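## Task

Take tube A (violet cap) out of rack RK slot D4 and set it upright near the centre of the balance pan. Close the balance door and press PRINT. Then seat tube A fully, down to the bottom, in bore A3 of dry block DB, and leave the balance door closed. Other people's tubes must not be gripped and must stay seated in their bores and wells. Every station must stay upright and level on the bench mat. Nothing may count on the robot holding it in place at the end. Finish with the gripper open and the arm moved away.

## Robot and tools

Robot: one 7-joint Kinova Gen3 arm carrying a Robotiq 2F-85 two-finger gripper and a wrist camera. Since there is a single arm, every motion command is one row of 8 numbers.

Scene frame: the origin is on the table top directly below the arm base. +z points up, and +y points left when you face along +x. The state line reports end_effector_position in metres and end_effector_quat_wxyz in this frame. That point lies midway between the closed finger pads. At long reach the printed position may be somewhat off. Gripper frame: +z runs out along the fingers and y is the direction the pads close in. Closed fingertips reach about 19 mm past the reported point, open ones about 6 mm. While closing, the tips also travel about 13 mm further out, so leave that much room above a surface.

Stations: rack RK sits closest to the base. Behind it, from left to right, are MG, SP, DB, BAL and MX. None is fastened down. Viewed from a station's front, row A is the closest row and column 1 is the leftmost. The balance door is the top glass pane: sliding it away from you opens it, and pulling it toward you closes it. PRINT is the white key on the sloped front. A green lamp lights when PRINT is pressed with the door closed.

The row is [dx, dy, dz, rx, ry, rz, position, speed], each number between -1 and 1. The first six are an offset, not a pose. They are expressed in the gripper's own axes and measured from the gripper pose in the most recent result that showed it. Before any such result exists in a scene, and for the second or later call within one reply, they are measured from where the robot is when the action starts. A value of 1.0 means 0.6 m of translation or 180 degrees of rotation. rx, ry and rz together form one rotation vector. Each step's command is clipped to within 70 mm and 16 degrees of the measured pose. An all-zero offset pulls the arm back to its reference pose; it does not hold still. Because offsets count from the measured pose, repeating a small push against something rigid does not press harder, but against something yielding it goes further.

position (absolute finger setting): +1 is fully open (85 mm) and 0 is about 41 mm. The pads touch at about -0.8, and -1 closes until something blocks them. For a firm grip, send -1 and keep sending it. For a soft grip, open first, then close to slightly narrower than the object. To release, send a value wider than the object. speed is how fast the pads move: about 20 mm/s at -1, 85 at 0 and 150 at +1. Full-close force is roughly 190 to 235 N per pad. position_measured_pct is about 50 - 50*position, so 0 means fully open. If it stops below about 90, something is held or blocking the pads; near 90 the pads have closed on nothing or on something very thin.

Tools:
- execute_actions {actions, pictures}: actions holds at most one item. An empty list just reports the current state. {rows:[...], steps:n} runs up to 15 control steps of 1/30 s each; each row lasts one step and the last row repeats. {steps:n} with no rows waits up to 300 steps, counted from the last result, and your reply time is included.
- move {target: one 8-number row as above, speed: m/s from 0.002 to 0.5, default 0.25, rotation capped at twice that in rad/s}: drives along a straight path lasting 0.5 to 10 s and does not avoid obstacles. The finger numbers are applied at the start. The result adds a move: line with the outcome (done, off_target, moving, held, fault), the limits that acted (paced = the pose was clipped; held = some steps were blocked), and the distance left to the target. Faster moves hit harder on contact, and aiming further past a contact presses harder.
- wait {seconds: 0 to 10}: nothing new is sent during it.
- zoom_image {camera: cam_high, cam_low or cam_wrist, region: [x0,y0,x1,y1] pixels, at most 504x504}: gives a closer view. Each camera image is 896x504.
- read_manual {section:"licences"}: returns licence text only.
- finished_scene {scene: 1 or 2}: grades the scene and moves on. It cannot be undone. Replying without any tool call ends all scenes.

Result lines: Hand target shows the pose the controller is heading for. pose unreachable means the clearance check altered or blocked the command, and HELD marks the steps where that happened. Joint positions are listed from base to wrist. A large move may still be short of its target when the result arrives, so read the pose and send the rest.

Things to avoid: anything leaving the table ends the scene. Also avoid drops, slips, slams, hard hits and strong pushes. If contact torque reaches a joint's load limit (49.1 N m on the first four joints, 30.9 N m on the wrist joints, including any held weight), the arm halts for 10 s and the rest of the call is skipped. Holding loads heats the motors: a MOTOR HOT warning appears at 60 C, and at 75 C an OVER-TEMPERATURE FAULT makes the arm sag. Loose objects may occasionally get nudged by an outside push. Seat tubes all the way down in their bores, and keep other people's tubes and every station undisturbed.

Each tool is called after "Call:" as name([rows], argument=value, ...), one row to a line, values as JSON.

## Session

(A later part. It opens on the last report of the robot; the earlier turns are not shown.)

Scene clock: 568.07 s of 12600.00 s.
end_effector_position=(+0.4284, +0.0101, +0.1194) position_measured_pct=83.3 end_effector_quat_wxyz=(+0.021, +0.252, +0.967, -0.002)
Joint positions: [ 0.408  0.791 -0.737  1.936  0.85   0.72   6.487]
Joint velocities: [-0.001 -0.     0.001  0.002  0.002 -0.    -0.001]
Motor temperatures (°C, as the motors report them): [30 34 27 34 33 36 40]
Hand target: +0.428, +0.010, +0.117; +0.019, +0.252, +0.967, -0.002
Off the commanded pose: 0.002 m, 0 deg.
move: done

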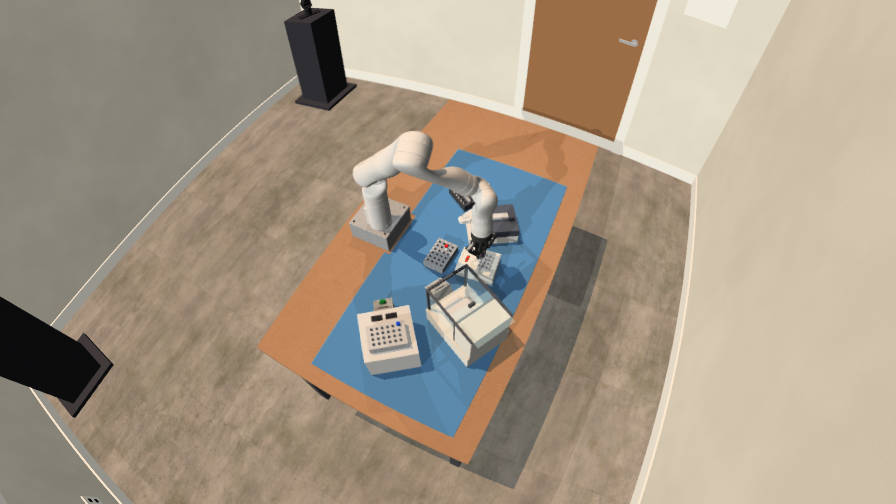

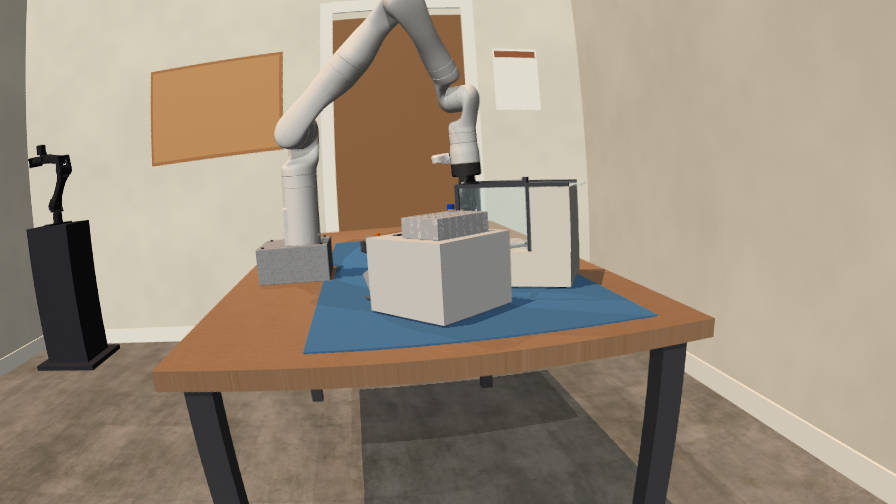

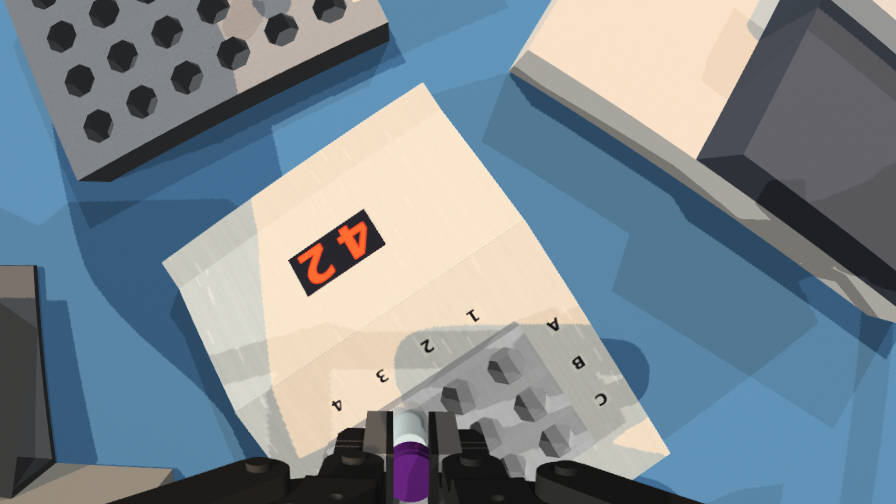

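Call:
move(target=[-0.0005,0,-0.006,0,0,0,-1,0], speed=0.01)

Call:
execute_actions([
  {"rows":[[0,0,-0.002,0,0,0,-1,0],[0,0,0.0,0,0,0,-1,0],[0,0,0.002,0,0,0,-1,0],[0,0,0.004,0,0,0,-1,0],[0,0,0.006,0,0,0,-1,0],[0,0,0.008,0,0,0,-1,0],[0,0,0.01,0,0,0,-1,0],[0,0,0.012,0,0,0,-1,0]],"steps":15},
])

Scene clock: 575.17 s of 12600.00 s.
end_effector_position=(+0.4285, +0.0100, +0.1229) position_measured_pct=83.3 end_effector_quat_wxyz=(+0.021, +0.252, +0.967, -0.002)
Joint positions: [ 0.412  0.785 -0.744  1.934  0.842  0.728  6.495]
Joint velocities: [ 0.001 -0.001 -0.002  0.001 -0.001  0.003  0.002]
Motor temperatures (°C, as the motors report them): [30 34 27 34 33 36 40]
Hand target: +0.429, +0.010, +0.123; +0.021, +0.252, +0.967, -0.002
Off the commanded pose: 0.000 m, 0 deg.
move: done

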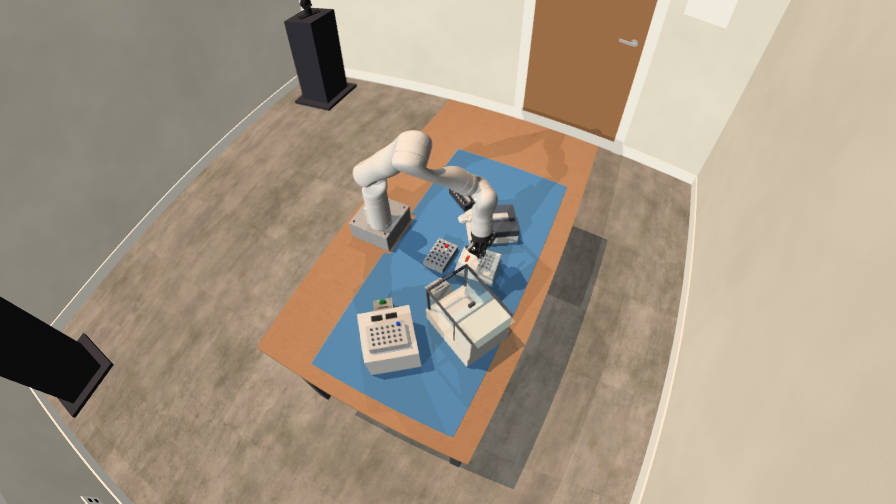

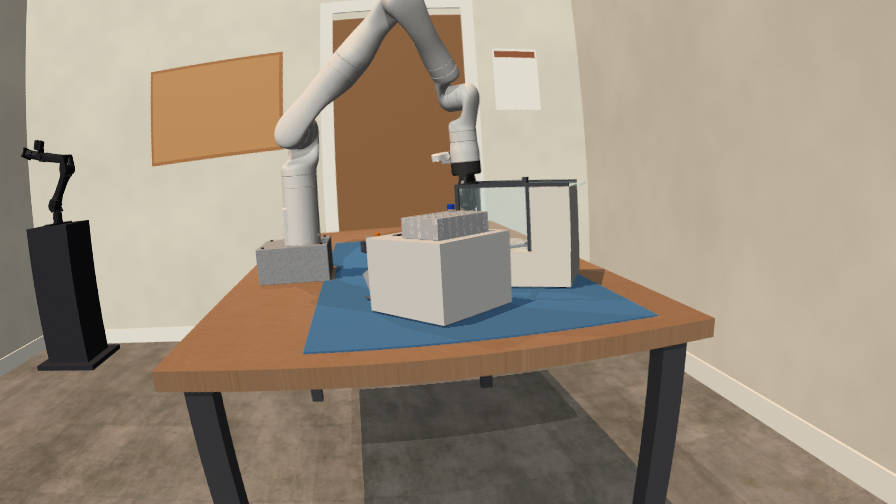

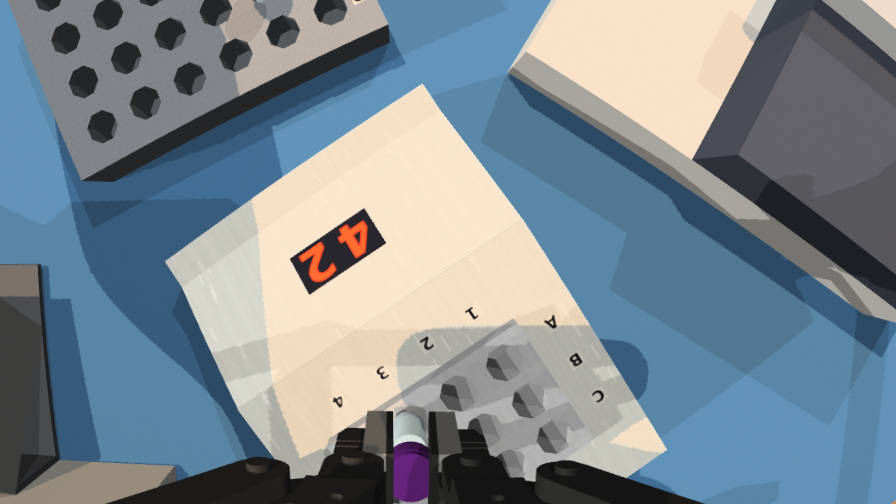

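Scene clock: 575.67 s of 12600.00 s.
end_effector_position=(+0.4295, +0.0100, +0.1190) position_measured_pct=83.3 end_effector_quat_wxyz=(+0.023, +0.252, +0.968, -0.003)
Joint positions: [ 0.404  0.791 -0.734  1.937  0.856  0.716  6.481]
Joint velocities: [-0.003 -0.002  0.002  0.004  0.006 -0.    -0.006]
Motor temperatures (°C, as the motors report them): [30 34 27 34 33 36 40]
Hand target: +0.429, +0.010, +0.116; +0.021, +0.252, +0.967, -0.002
Off the commanded pose: 0.003 m, 0 deg.
Steps of this call (steps 1 to 15: all 15 steps of this action). Readings (end_effector_position | what the end effector reports):
1: (+0.4286, +0.0099, +0.1231) | position_measured_pct=83.3
2: (+0.4285, +0.0099, +0.1233) | position_measured_pct=83.3
4: (+0.4285, +0.0103, +0.1225) | position_measured_pct=83.3
8: (+0.4289, +0.0102, +0.1192) | position_measured_pct=83.3
15: the state above

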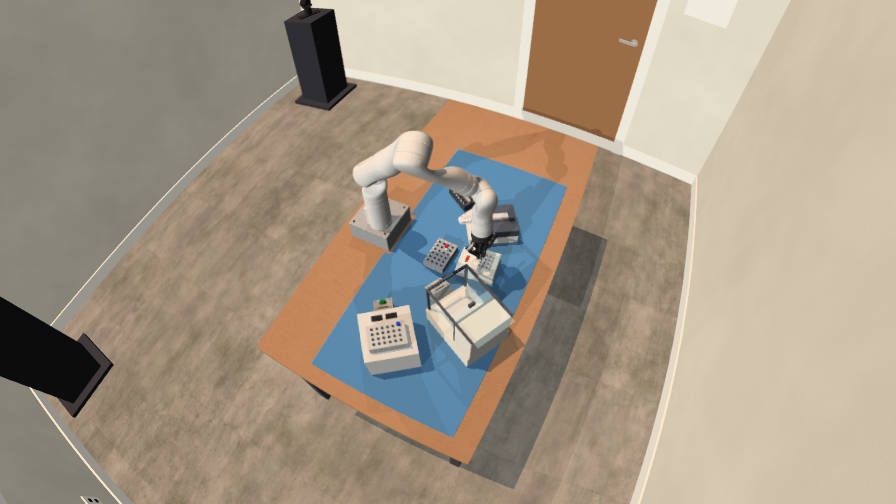

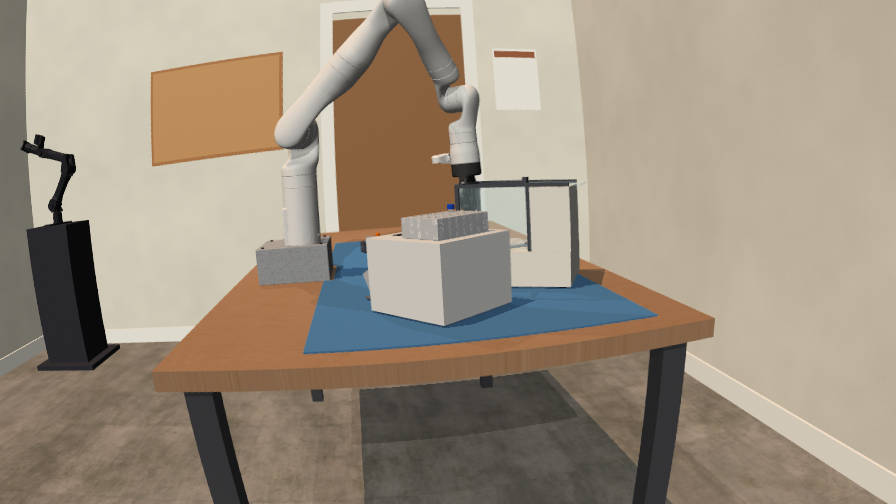

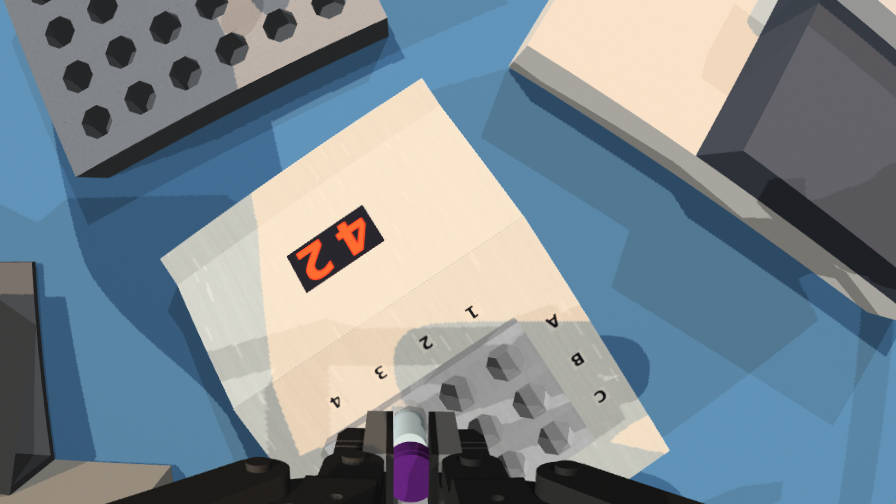

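Call:
move(target=[0,0,-0.006,0,0,0,-1,0], speed=0.01)

Call:
zoom_image(camera="cam_wrist", region=[310,340,510,504])

Scene clock: 601.43 s of 12600.00 s.
end_effector_position=(+0.4293, +0.0101, +0.1225) position_measured_pct=83.3 end_effector_quat_wxyz=(+0.023, +0.252, +0.968, -0.003)
Joint positions: [ 0.408  0.785 -0.74   1.935  0.848  0.724  6.488]
Joint velocities: [ 0.001 -0.001 -0.     0.    -0.002  0.002  0.001]
Motor temperatures (°C, as the motors report them): [30 33 27 34 33 36 40]
Hand target: +0.429, +0.010, +0.123; +0.023, +0.252, +0.968, -0.003
Off the commanded pose: 0.000 m, 0 deg.
move: done

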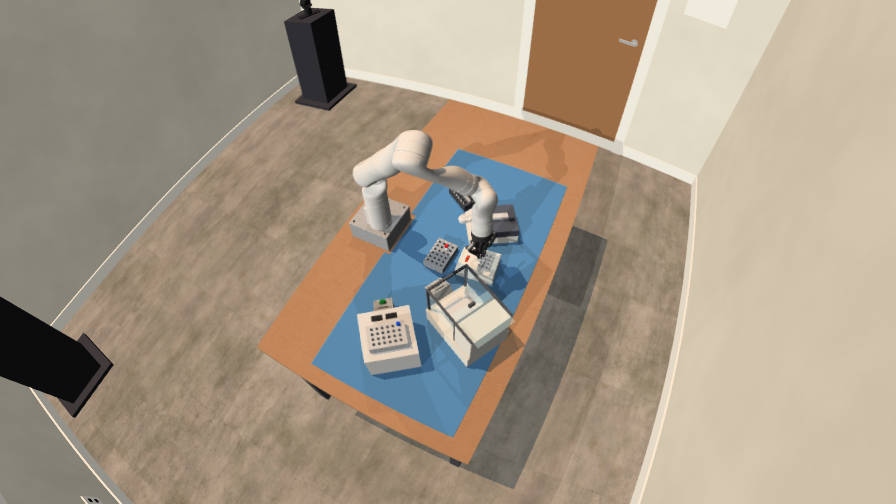

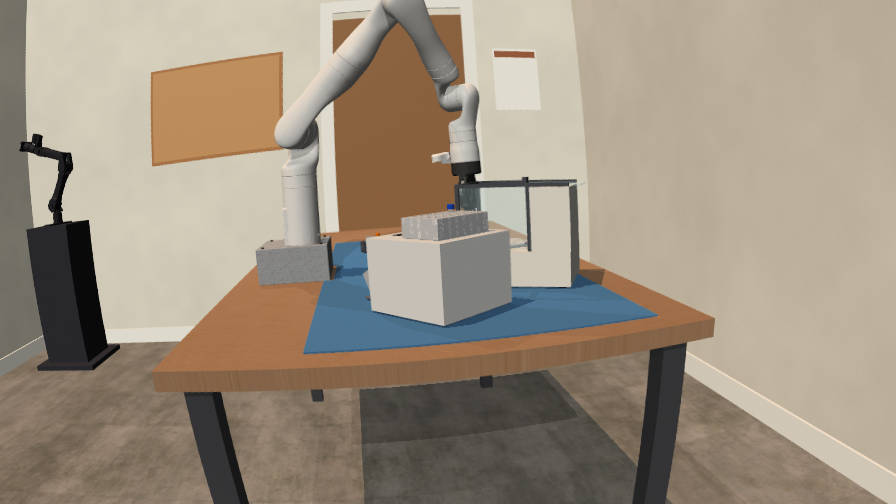

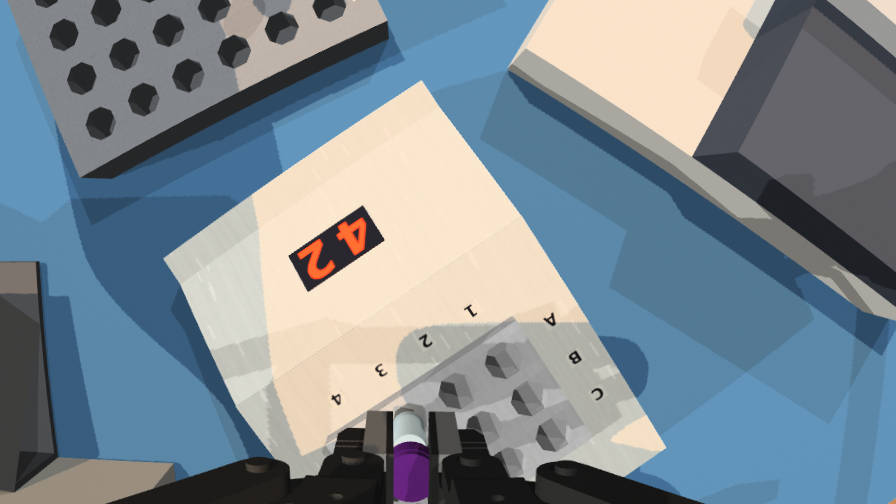

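Region (310, 340, 510, 504) of cam_wrist's 896x504 image, scaled by 2.520; it fills the top 413 rows of this view, and the rest is white.

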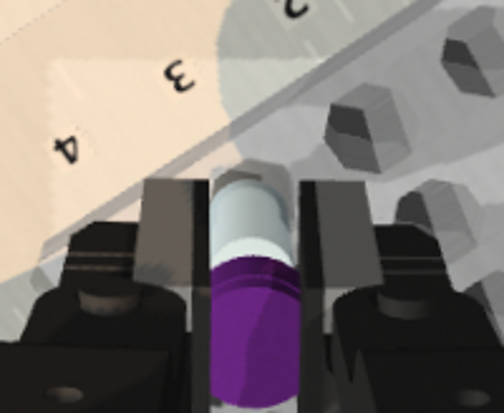

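Call:
move(target=[0,0,0,0,0.0026,0,-1,0], speed=0.01)

Call:
zoom_image(camera="cam_wrist", region=[310,340,510,504])

Scene clock: 616.60 s of 12600.00 s.
end_effector_position=(+0.4293, +0.0101, +0.1226) position_measured_pct=83.3 end_effector_quat_wxyz=(+0.019, +0.252, +0.968, -0.002)
Joint positions: [ 0.414  0.789 -0.746  1.928  0.839  0.733  6.501]
Joint velocities: [ 0.001  0.001  0.    -0.001 -0.001  0.002  0.003]
Motor temperatures (°C, as the motors report them): [30 33 27 34 33 36 40]
Hand target: +0.429, +0.010, +0.123; +0.019, +0.252, +0.968, -0.002
Off the commanded pose: 0.000 m, 0 deg.
move: done

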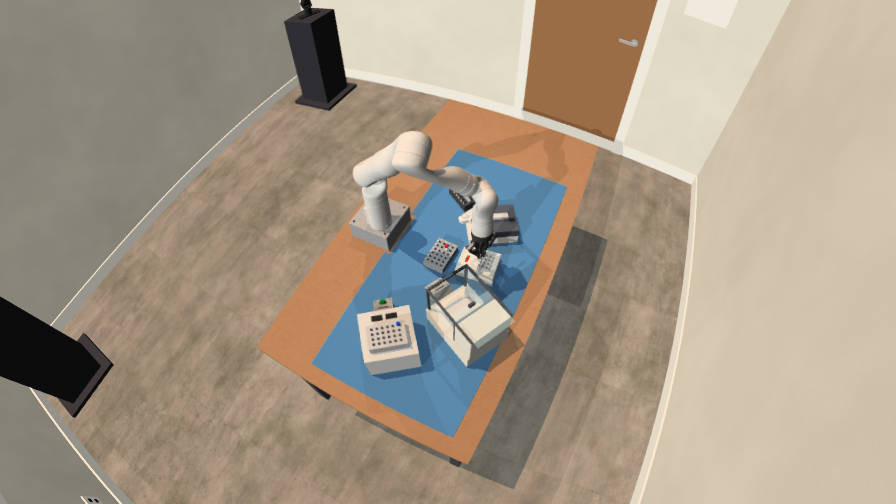

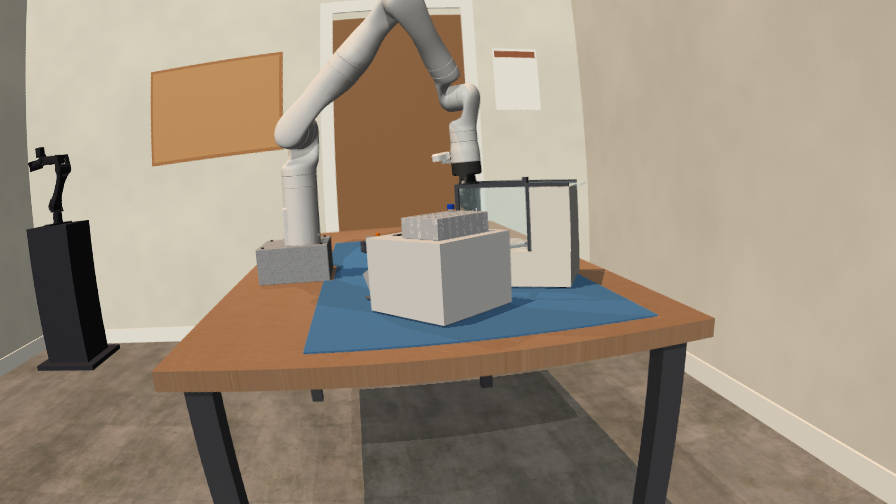

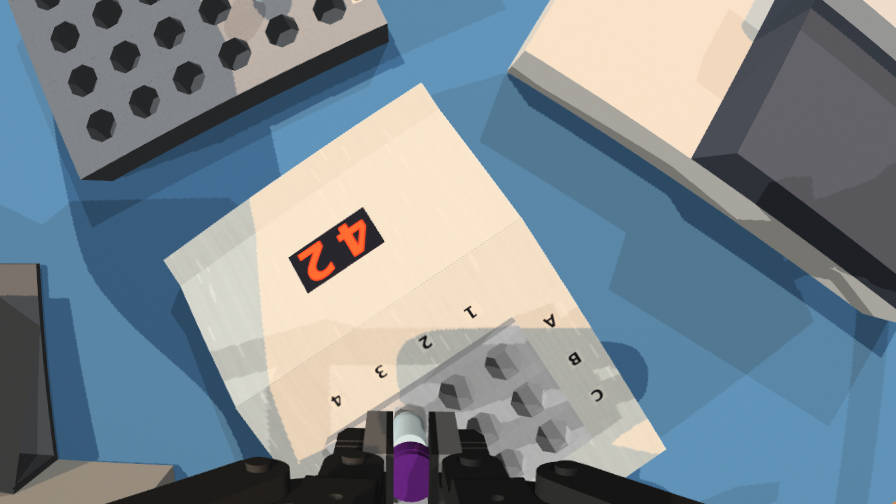

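Region (310, 340, 510, 504) of cam_wrist's 896x504 image, scaled by 2.520; it fills the top 413 rows of this view, and the rest is white.

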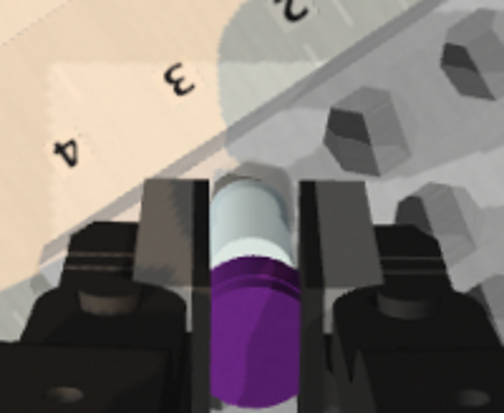

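Call:
move(target=[0,0,0.012,0,0,0,-1,0], speed=0.004)

Scene clock: 621.43 s of 12600.00 s.
end_effector_position=(+0.4304, +0.0099, +0.1187) position_measured_pct=83.3 end_effector_quat_wxyz=(+0.022, +0.251, +0.968, -0.003)
Joint positions: [ 0.406  0.795 -0.736  1.931  0.854  0.722  6.487]
Joint velocities: [-0.    -0.    -0.001  0.001  0.001 -0.001 -0.001]
Motor temperatures (°C, as the motors report them): [30 33 27 34 33 36 40]
Hand target: +0.430, +0.010, +0.115; +0.019, +0.252, +0.968, -0.002
Off the commanded pose: 0.003 m, 0 deg.
move: done

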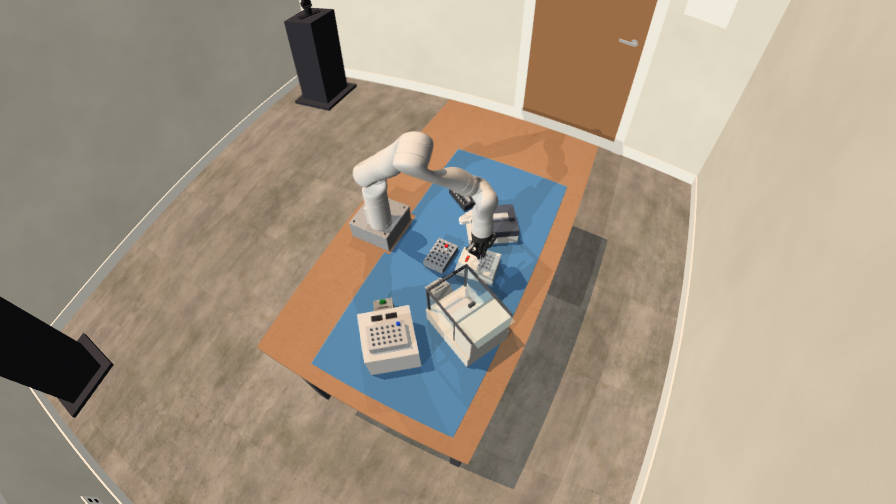

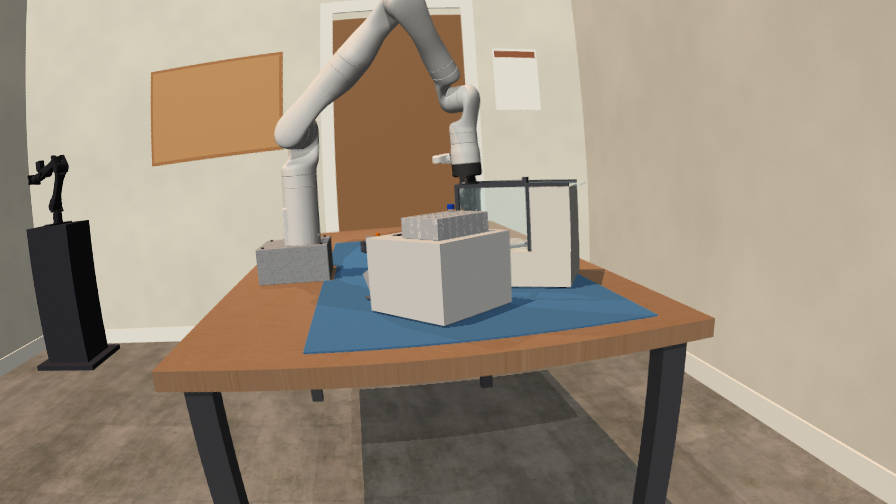

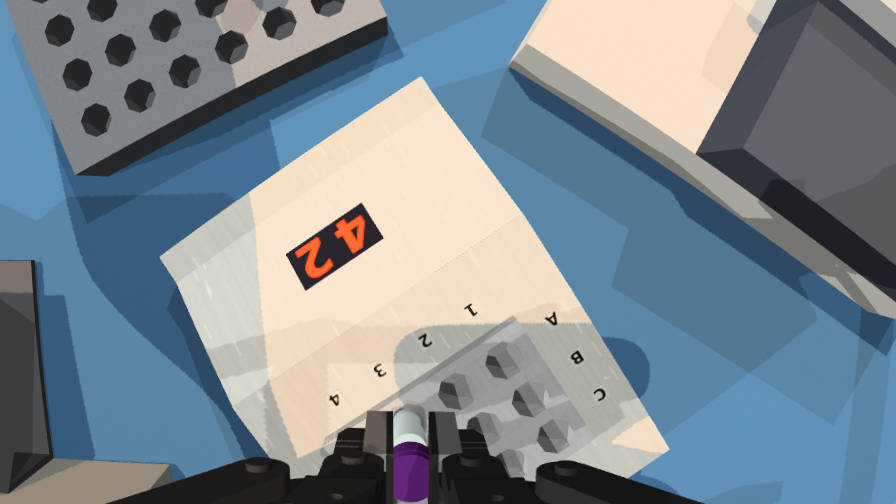

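Call:
zoom_image(camera="cam_wrist", region=[310,340,510,504])

Call:
zoom_image(camera="cam_high", region=[430,200,530,300])

Region (310, 340, 510, 504) of cam_wrist's 896x504 image, scaled by 2.520; it fills the top 413 rows of this view, and the rest is white.

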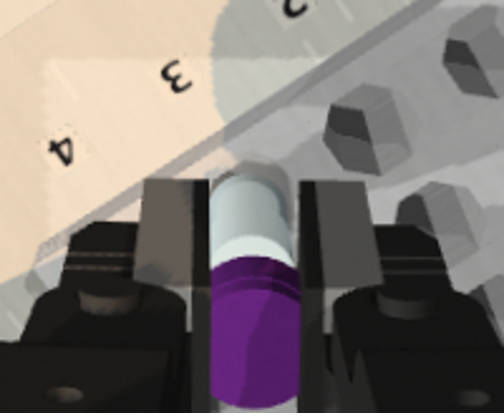

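Region (430, 200, 530, 300) of cam_high's 896x504 image, scaled by 5.040, with more detail than that image has.

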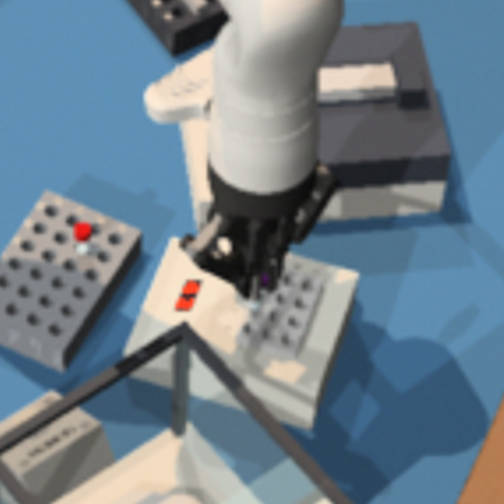

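Call:
move(target=[0.0005,-0.0012,-0.0065,0,0.002,0,-1,0], speed=0.01)

Call:
zoom_image(camera="cam_wrist", region=[310,340,510,504])

Scene clock: 660.27 s of 12600.00 s.
end_effector_position=(+0.4296, +0.0096, +0.1225) position_measured_pct=83.3 end_effector_quat_wxyz=(+0.019, +0.251, +0.968, -0.002)
Joint positions: [ 0.416  0.791 -0.748  1.926  0.838  0.735  6.504]
Joint velocities: [ 0.003 -0.001 -0.001 -0.002 -0.004  0.002  0.003]
Motor temperatures (°C, as the motors report them): [30 33 27 33 33 36 40]
Hand target: +0.430, +0.009, +0.123; +0.018, +0.251, +0.968, -0.002
Off the commanded pose: 0.000 m, 0 deg.
move: done

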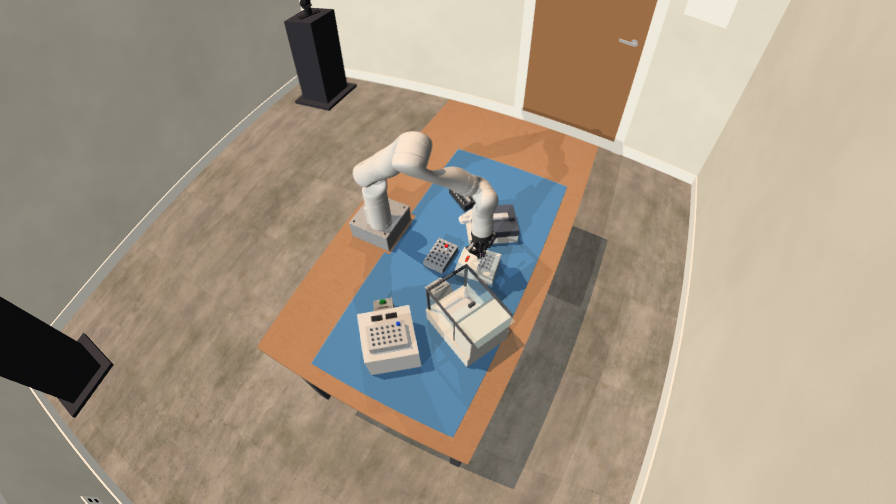

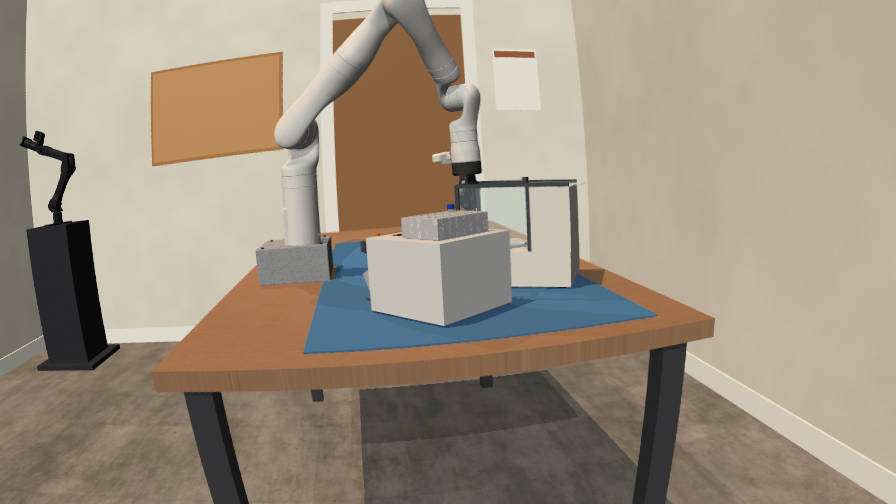

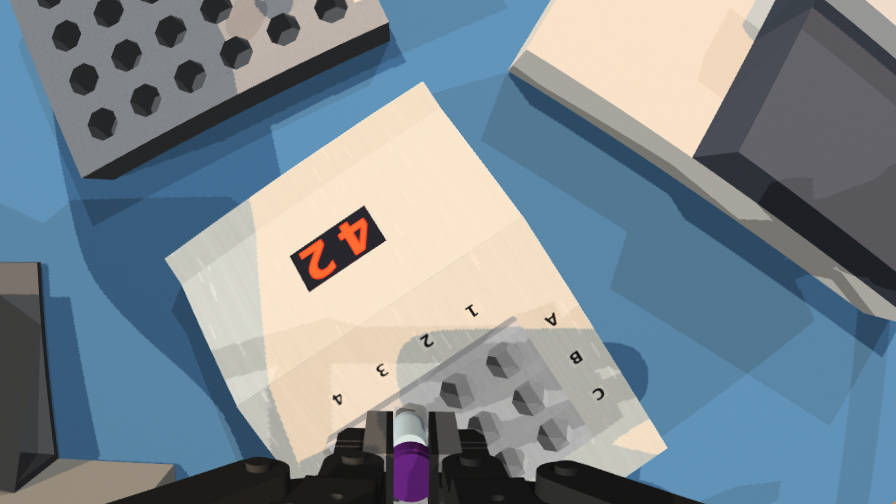

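Region (310, 340, 510, 504) of cam_wrist's 896x504 image, scaled by 2.520; it fills the top 413 rows of this view, and the rest is white.

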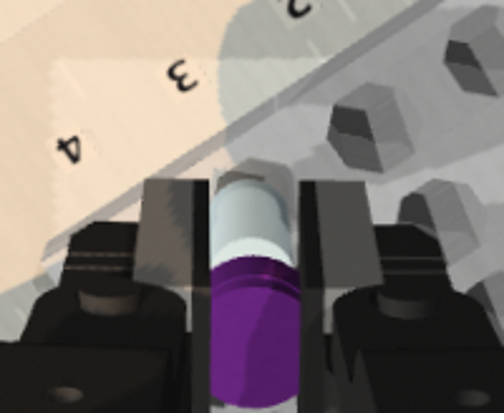

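Call:
move(target=[0,0,0.011,0,0,0,-1,0], speed=0.004)

Call:
zoom_image(camera="cam_wrist", region=[310,340,510,504])

Scene clock: 673.23 s of 12600.00 s.
end_effector_position=(+0.4309, +0.0097, +0.1166) position_measured_pct=83.3 end_effector_quat_wxyz=(+0.020, +0.251, +0.968, -0.002)
Joint positions: [ 0.408  0.802 -0.736  1.928  0.854  0.721  6.491]
Joint velocities: [-0.001  0.005  0.001 -0.003  0.001  0.    -0.001]
Motor temperatures (°C, as the motors report them): [30 33 27 33 33 36 40]
Hand target: +0.430, +0.009, +0.116; +0.019, +0.251, +0.968, -0.002
Off the commanded pose: 0.001 m, 0 deg.
move: done

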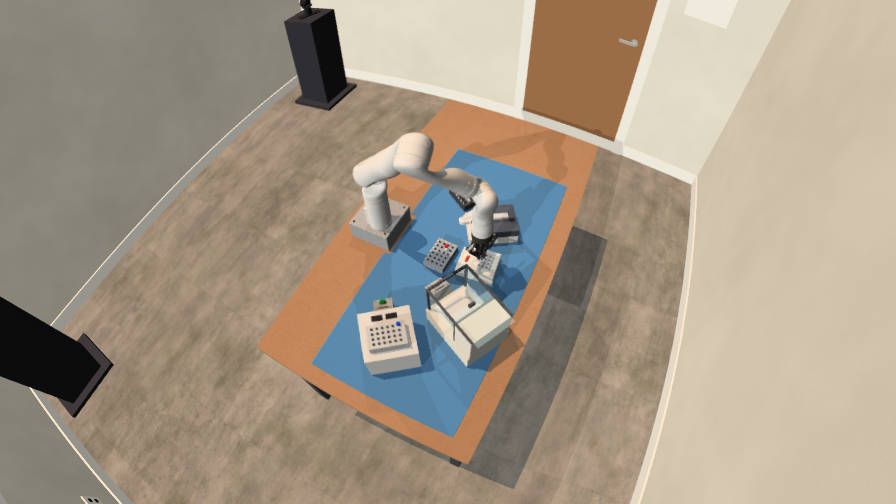

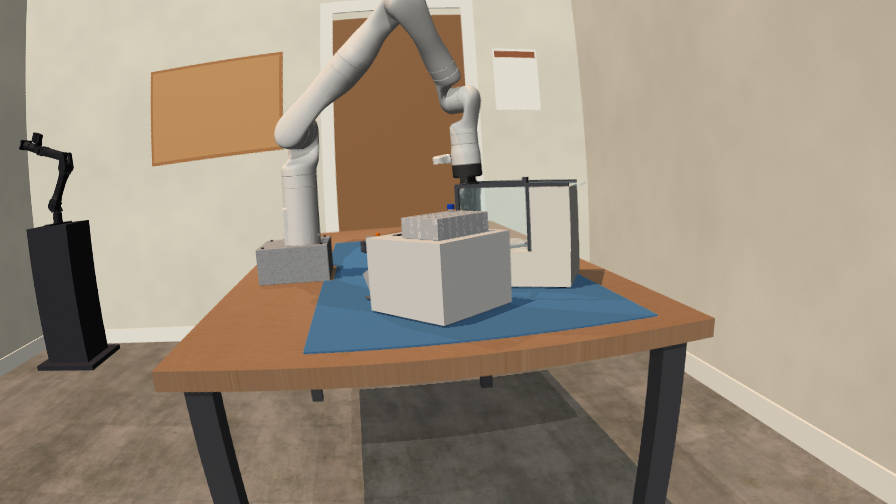

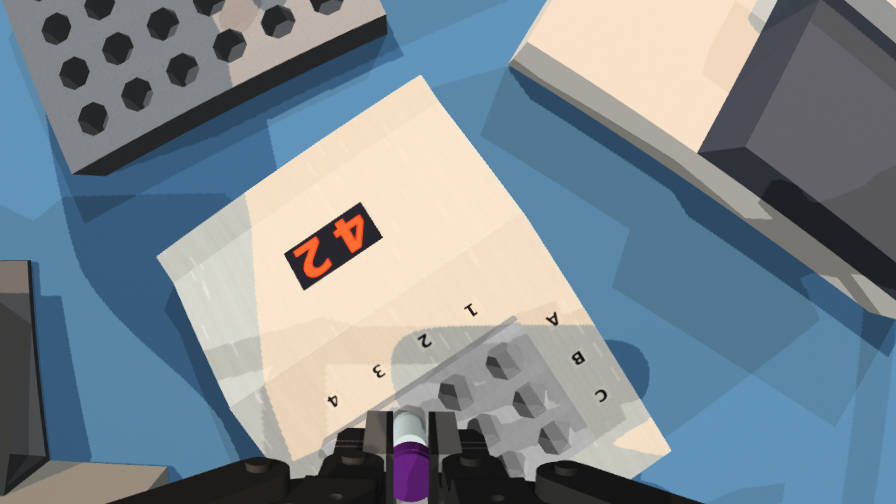

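Region (310, 340, 510, 504) of cam_wrist's 896x504 image, scaled by 2.520; it fills the top 413 rows of this view, and the rest is white.

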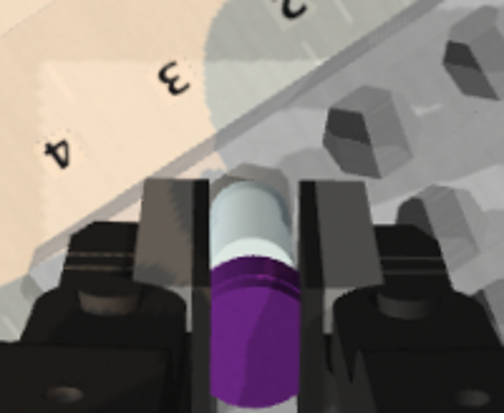

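Call:
move(target=[0,0,0.03,0,0,0,-1,0], speed=0.008)

Scene clock: 679.37 s of 12600.00 s.
end_effector_position=(+0.4317, +0.0095, +0.0987) position_measured_pct=83.3 end_effector_quat_wxyz=(+0.020, +0.251, +0.968, -0.002)
Joint positions: [ 0.387  0.834 -0.702  1.932  0.895  0.684  6.458]
Joint velocities: [-0.001  0.002  0.002  0.     0.003 -0.001 -0.001]
Motor temperatures (°C, as the motors report them): [30 33 27 33 33 36 40]
Hand target: +0.432, +0.009, +0.099; +0.020, +0.251, +0.968, -0.002
Off the commanded pose: 0.000 m, 0 deg.
move: done

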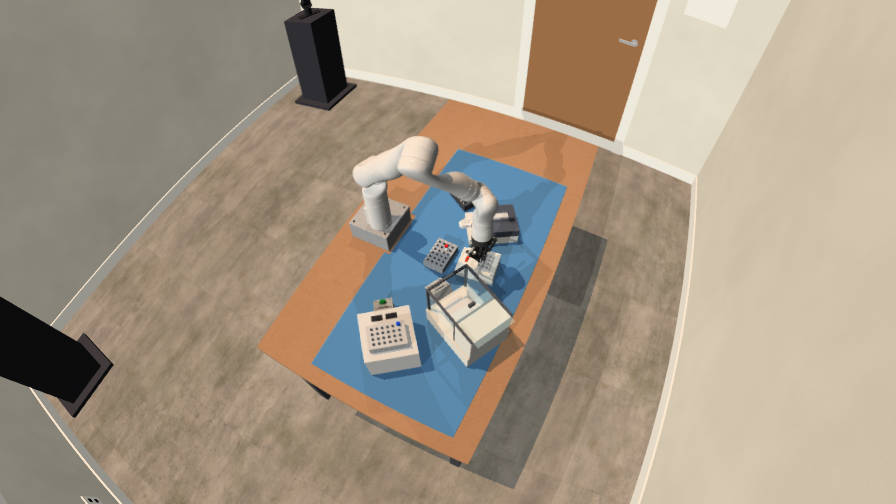

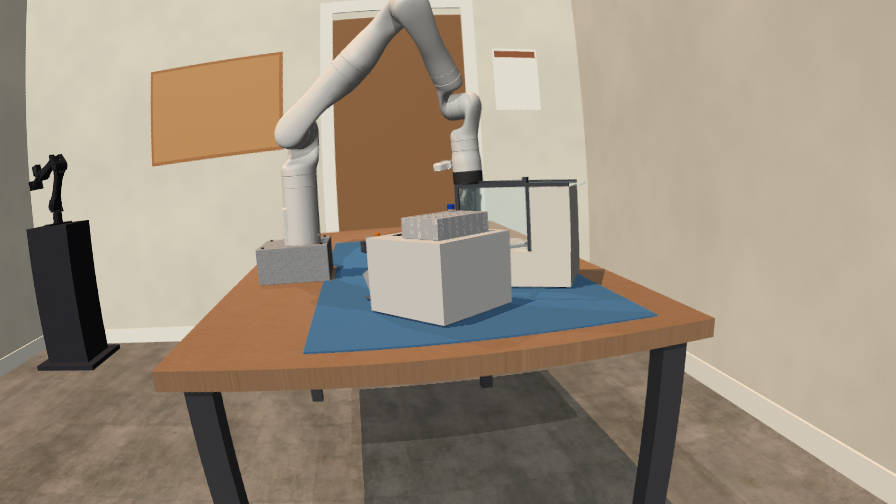

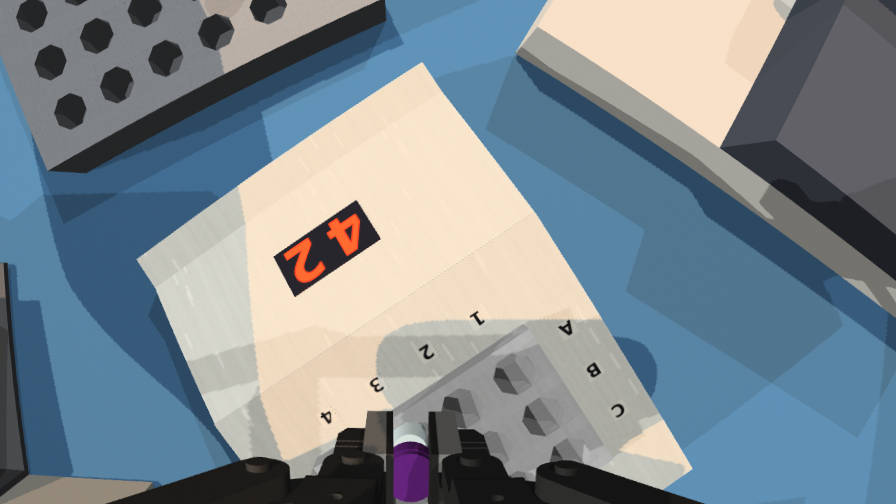

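Call:
move(target=[0,0,0.022,0,0,0,-1,0], speed=0.006)

Scene clock: 684.03 s of 12600.00 s.
end_effector_position=(+0.4321, +0.0095, +0.0924) position_measured_pct=83.3 end_effector_quat_wxyz=(+0.024, +0.250, +0.968, -0.004)
Joint positions: [ 0.372  0.843 -0.685  1.939  0.923  0.666  6.432]
Joint velocities: [-0.    -0.    -0.001  0.002  0.003 -0.001 -0.003]
Motor temperatures (°C, as the motors report them): [30 33 27 33 33 36 40]
Hand target: +0.432, +0.009, +0.086; +0.020, +0.251, +0.968, -0.002
Off the commanded pose: 0.007 m, 0 deg.
move: off_target

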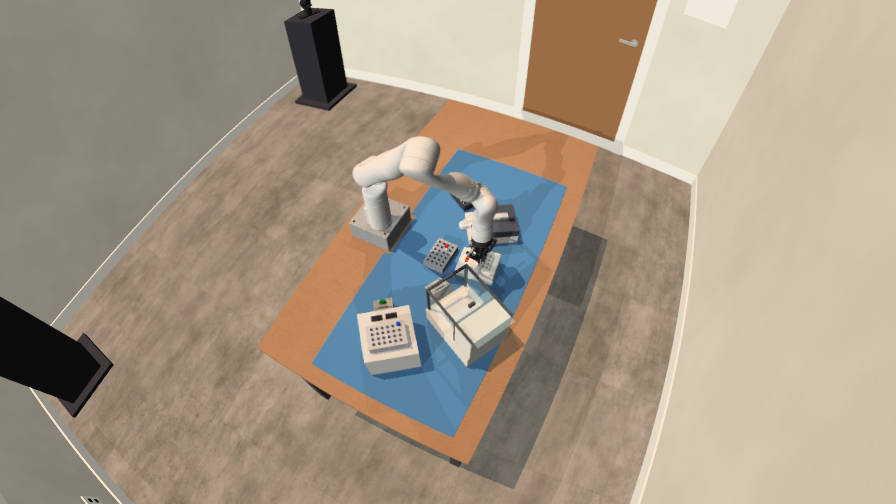

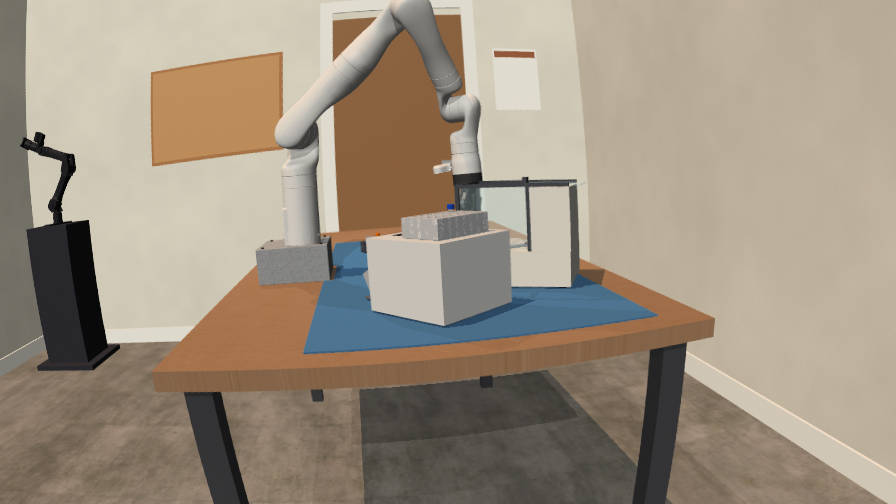

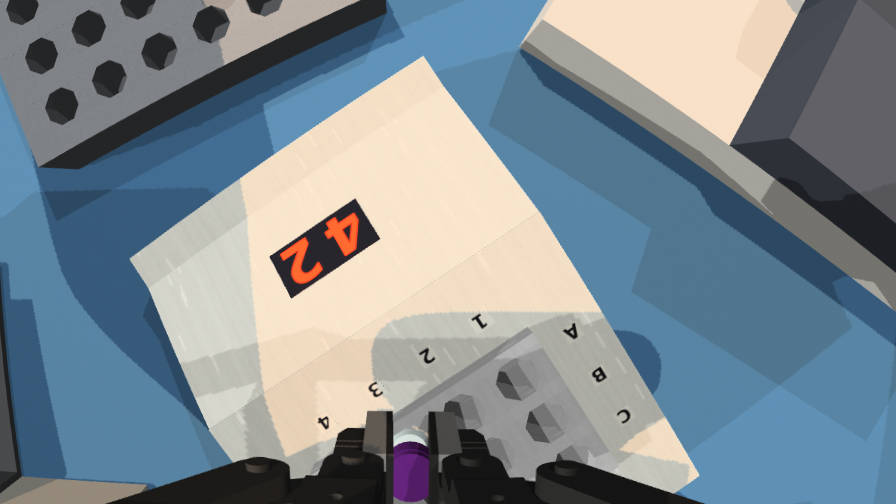

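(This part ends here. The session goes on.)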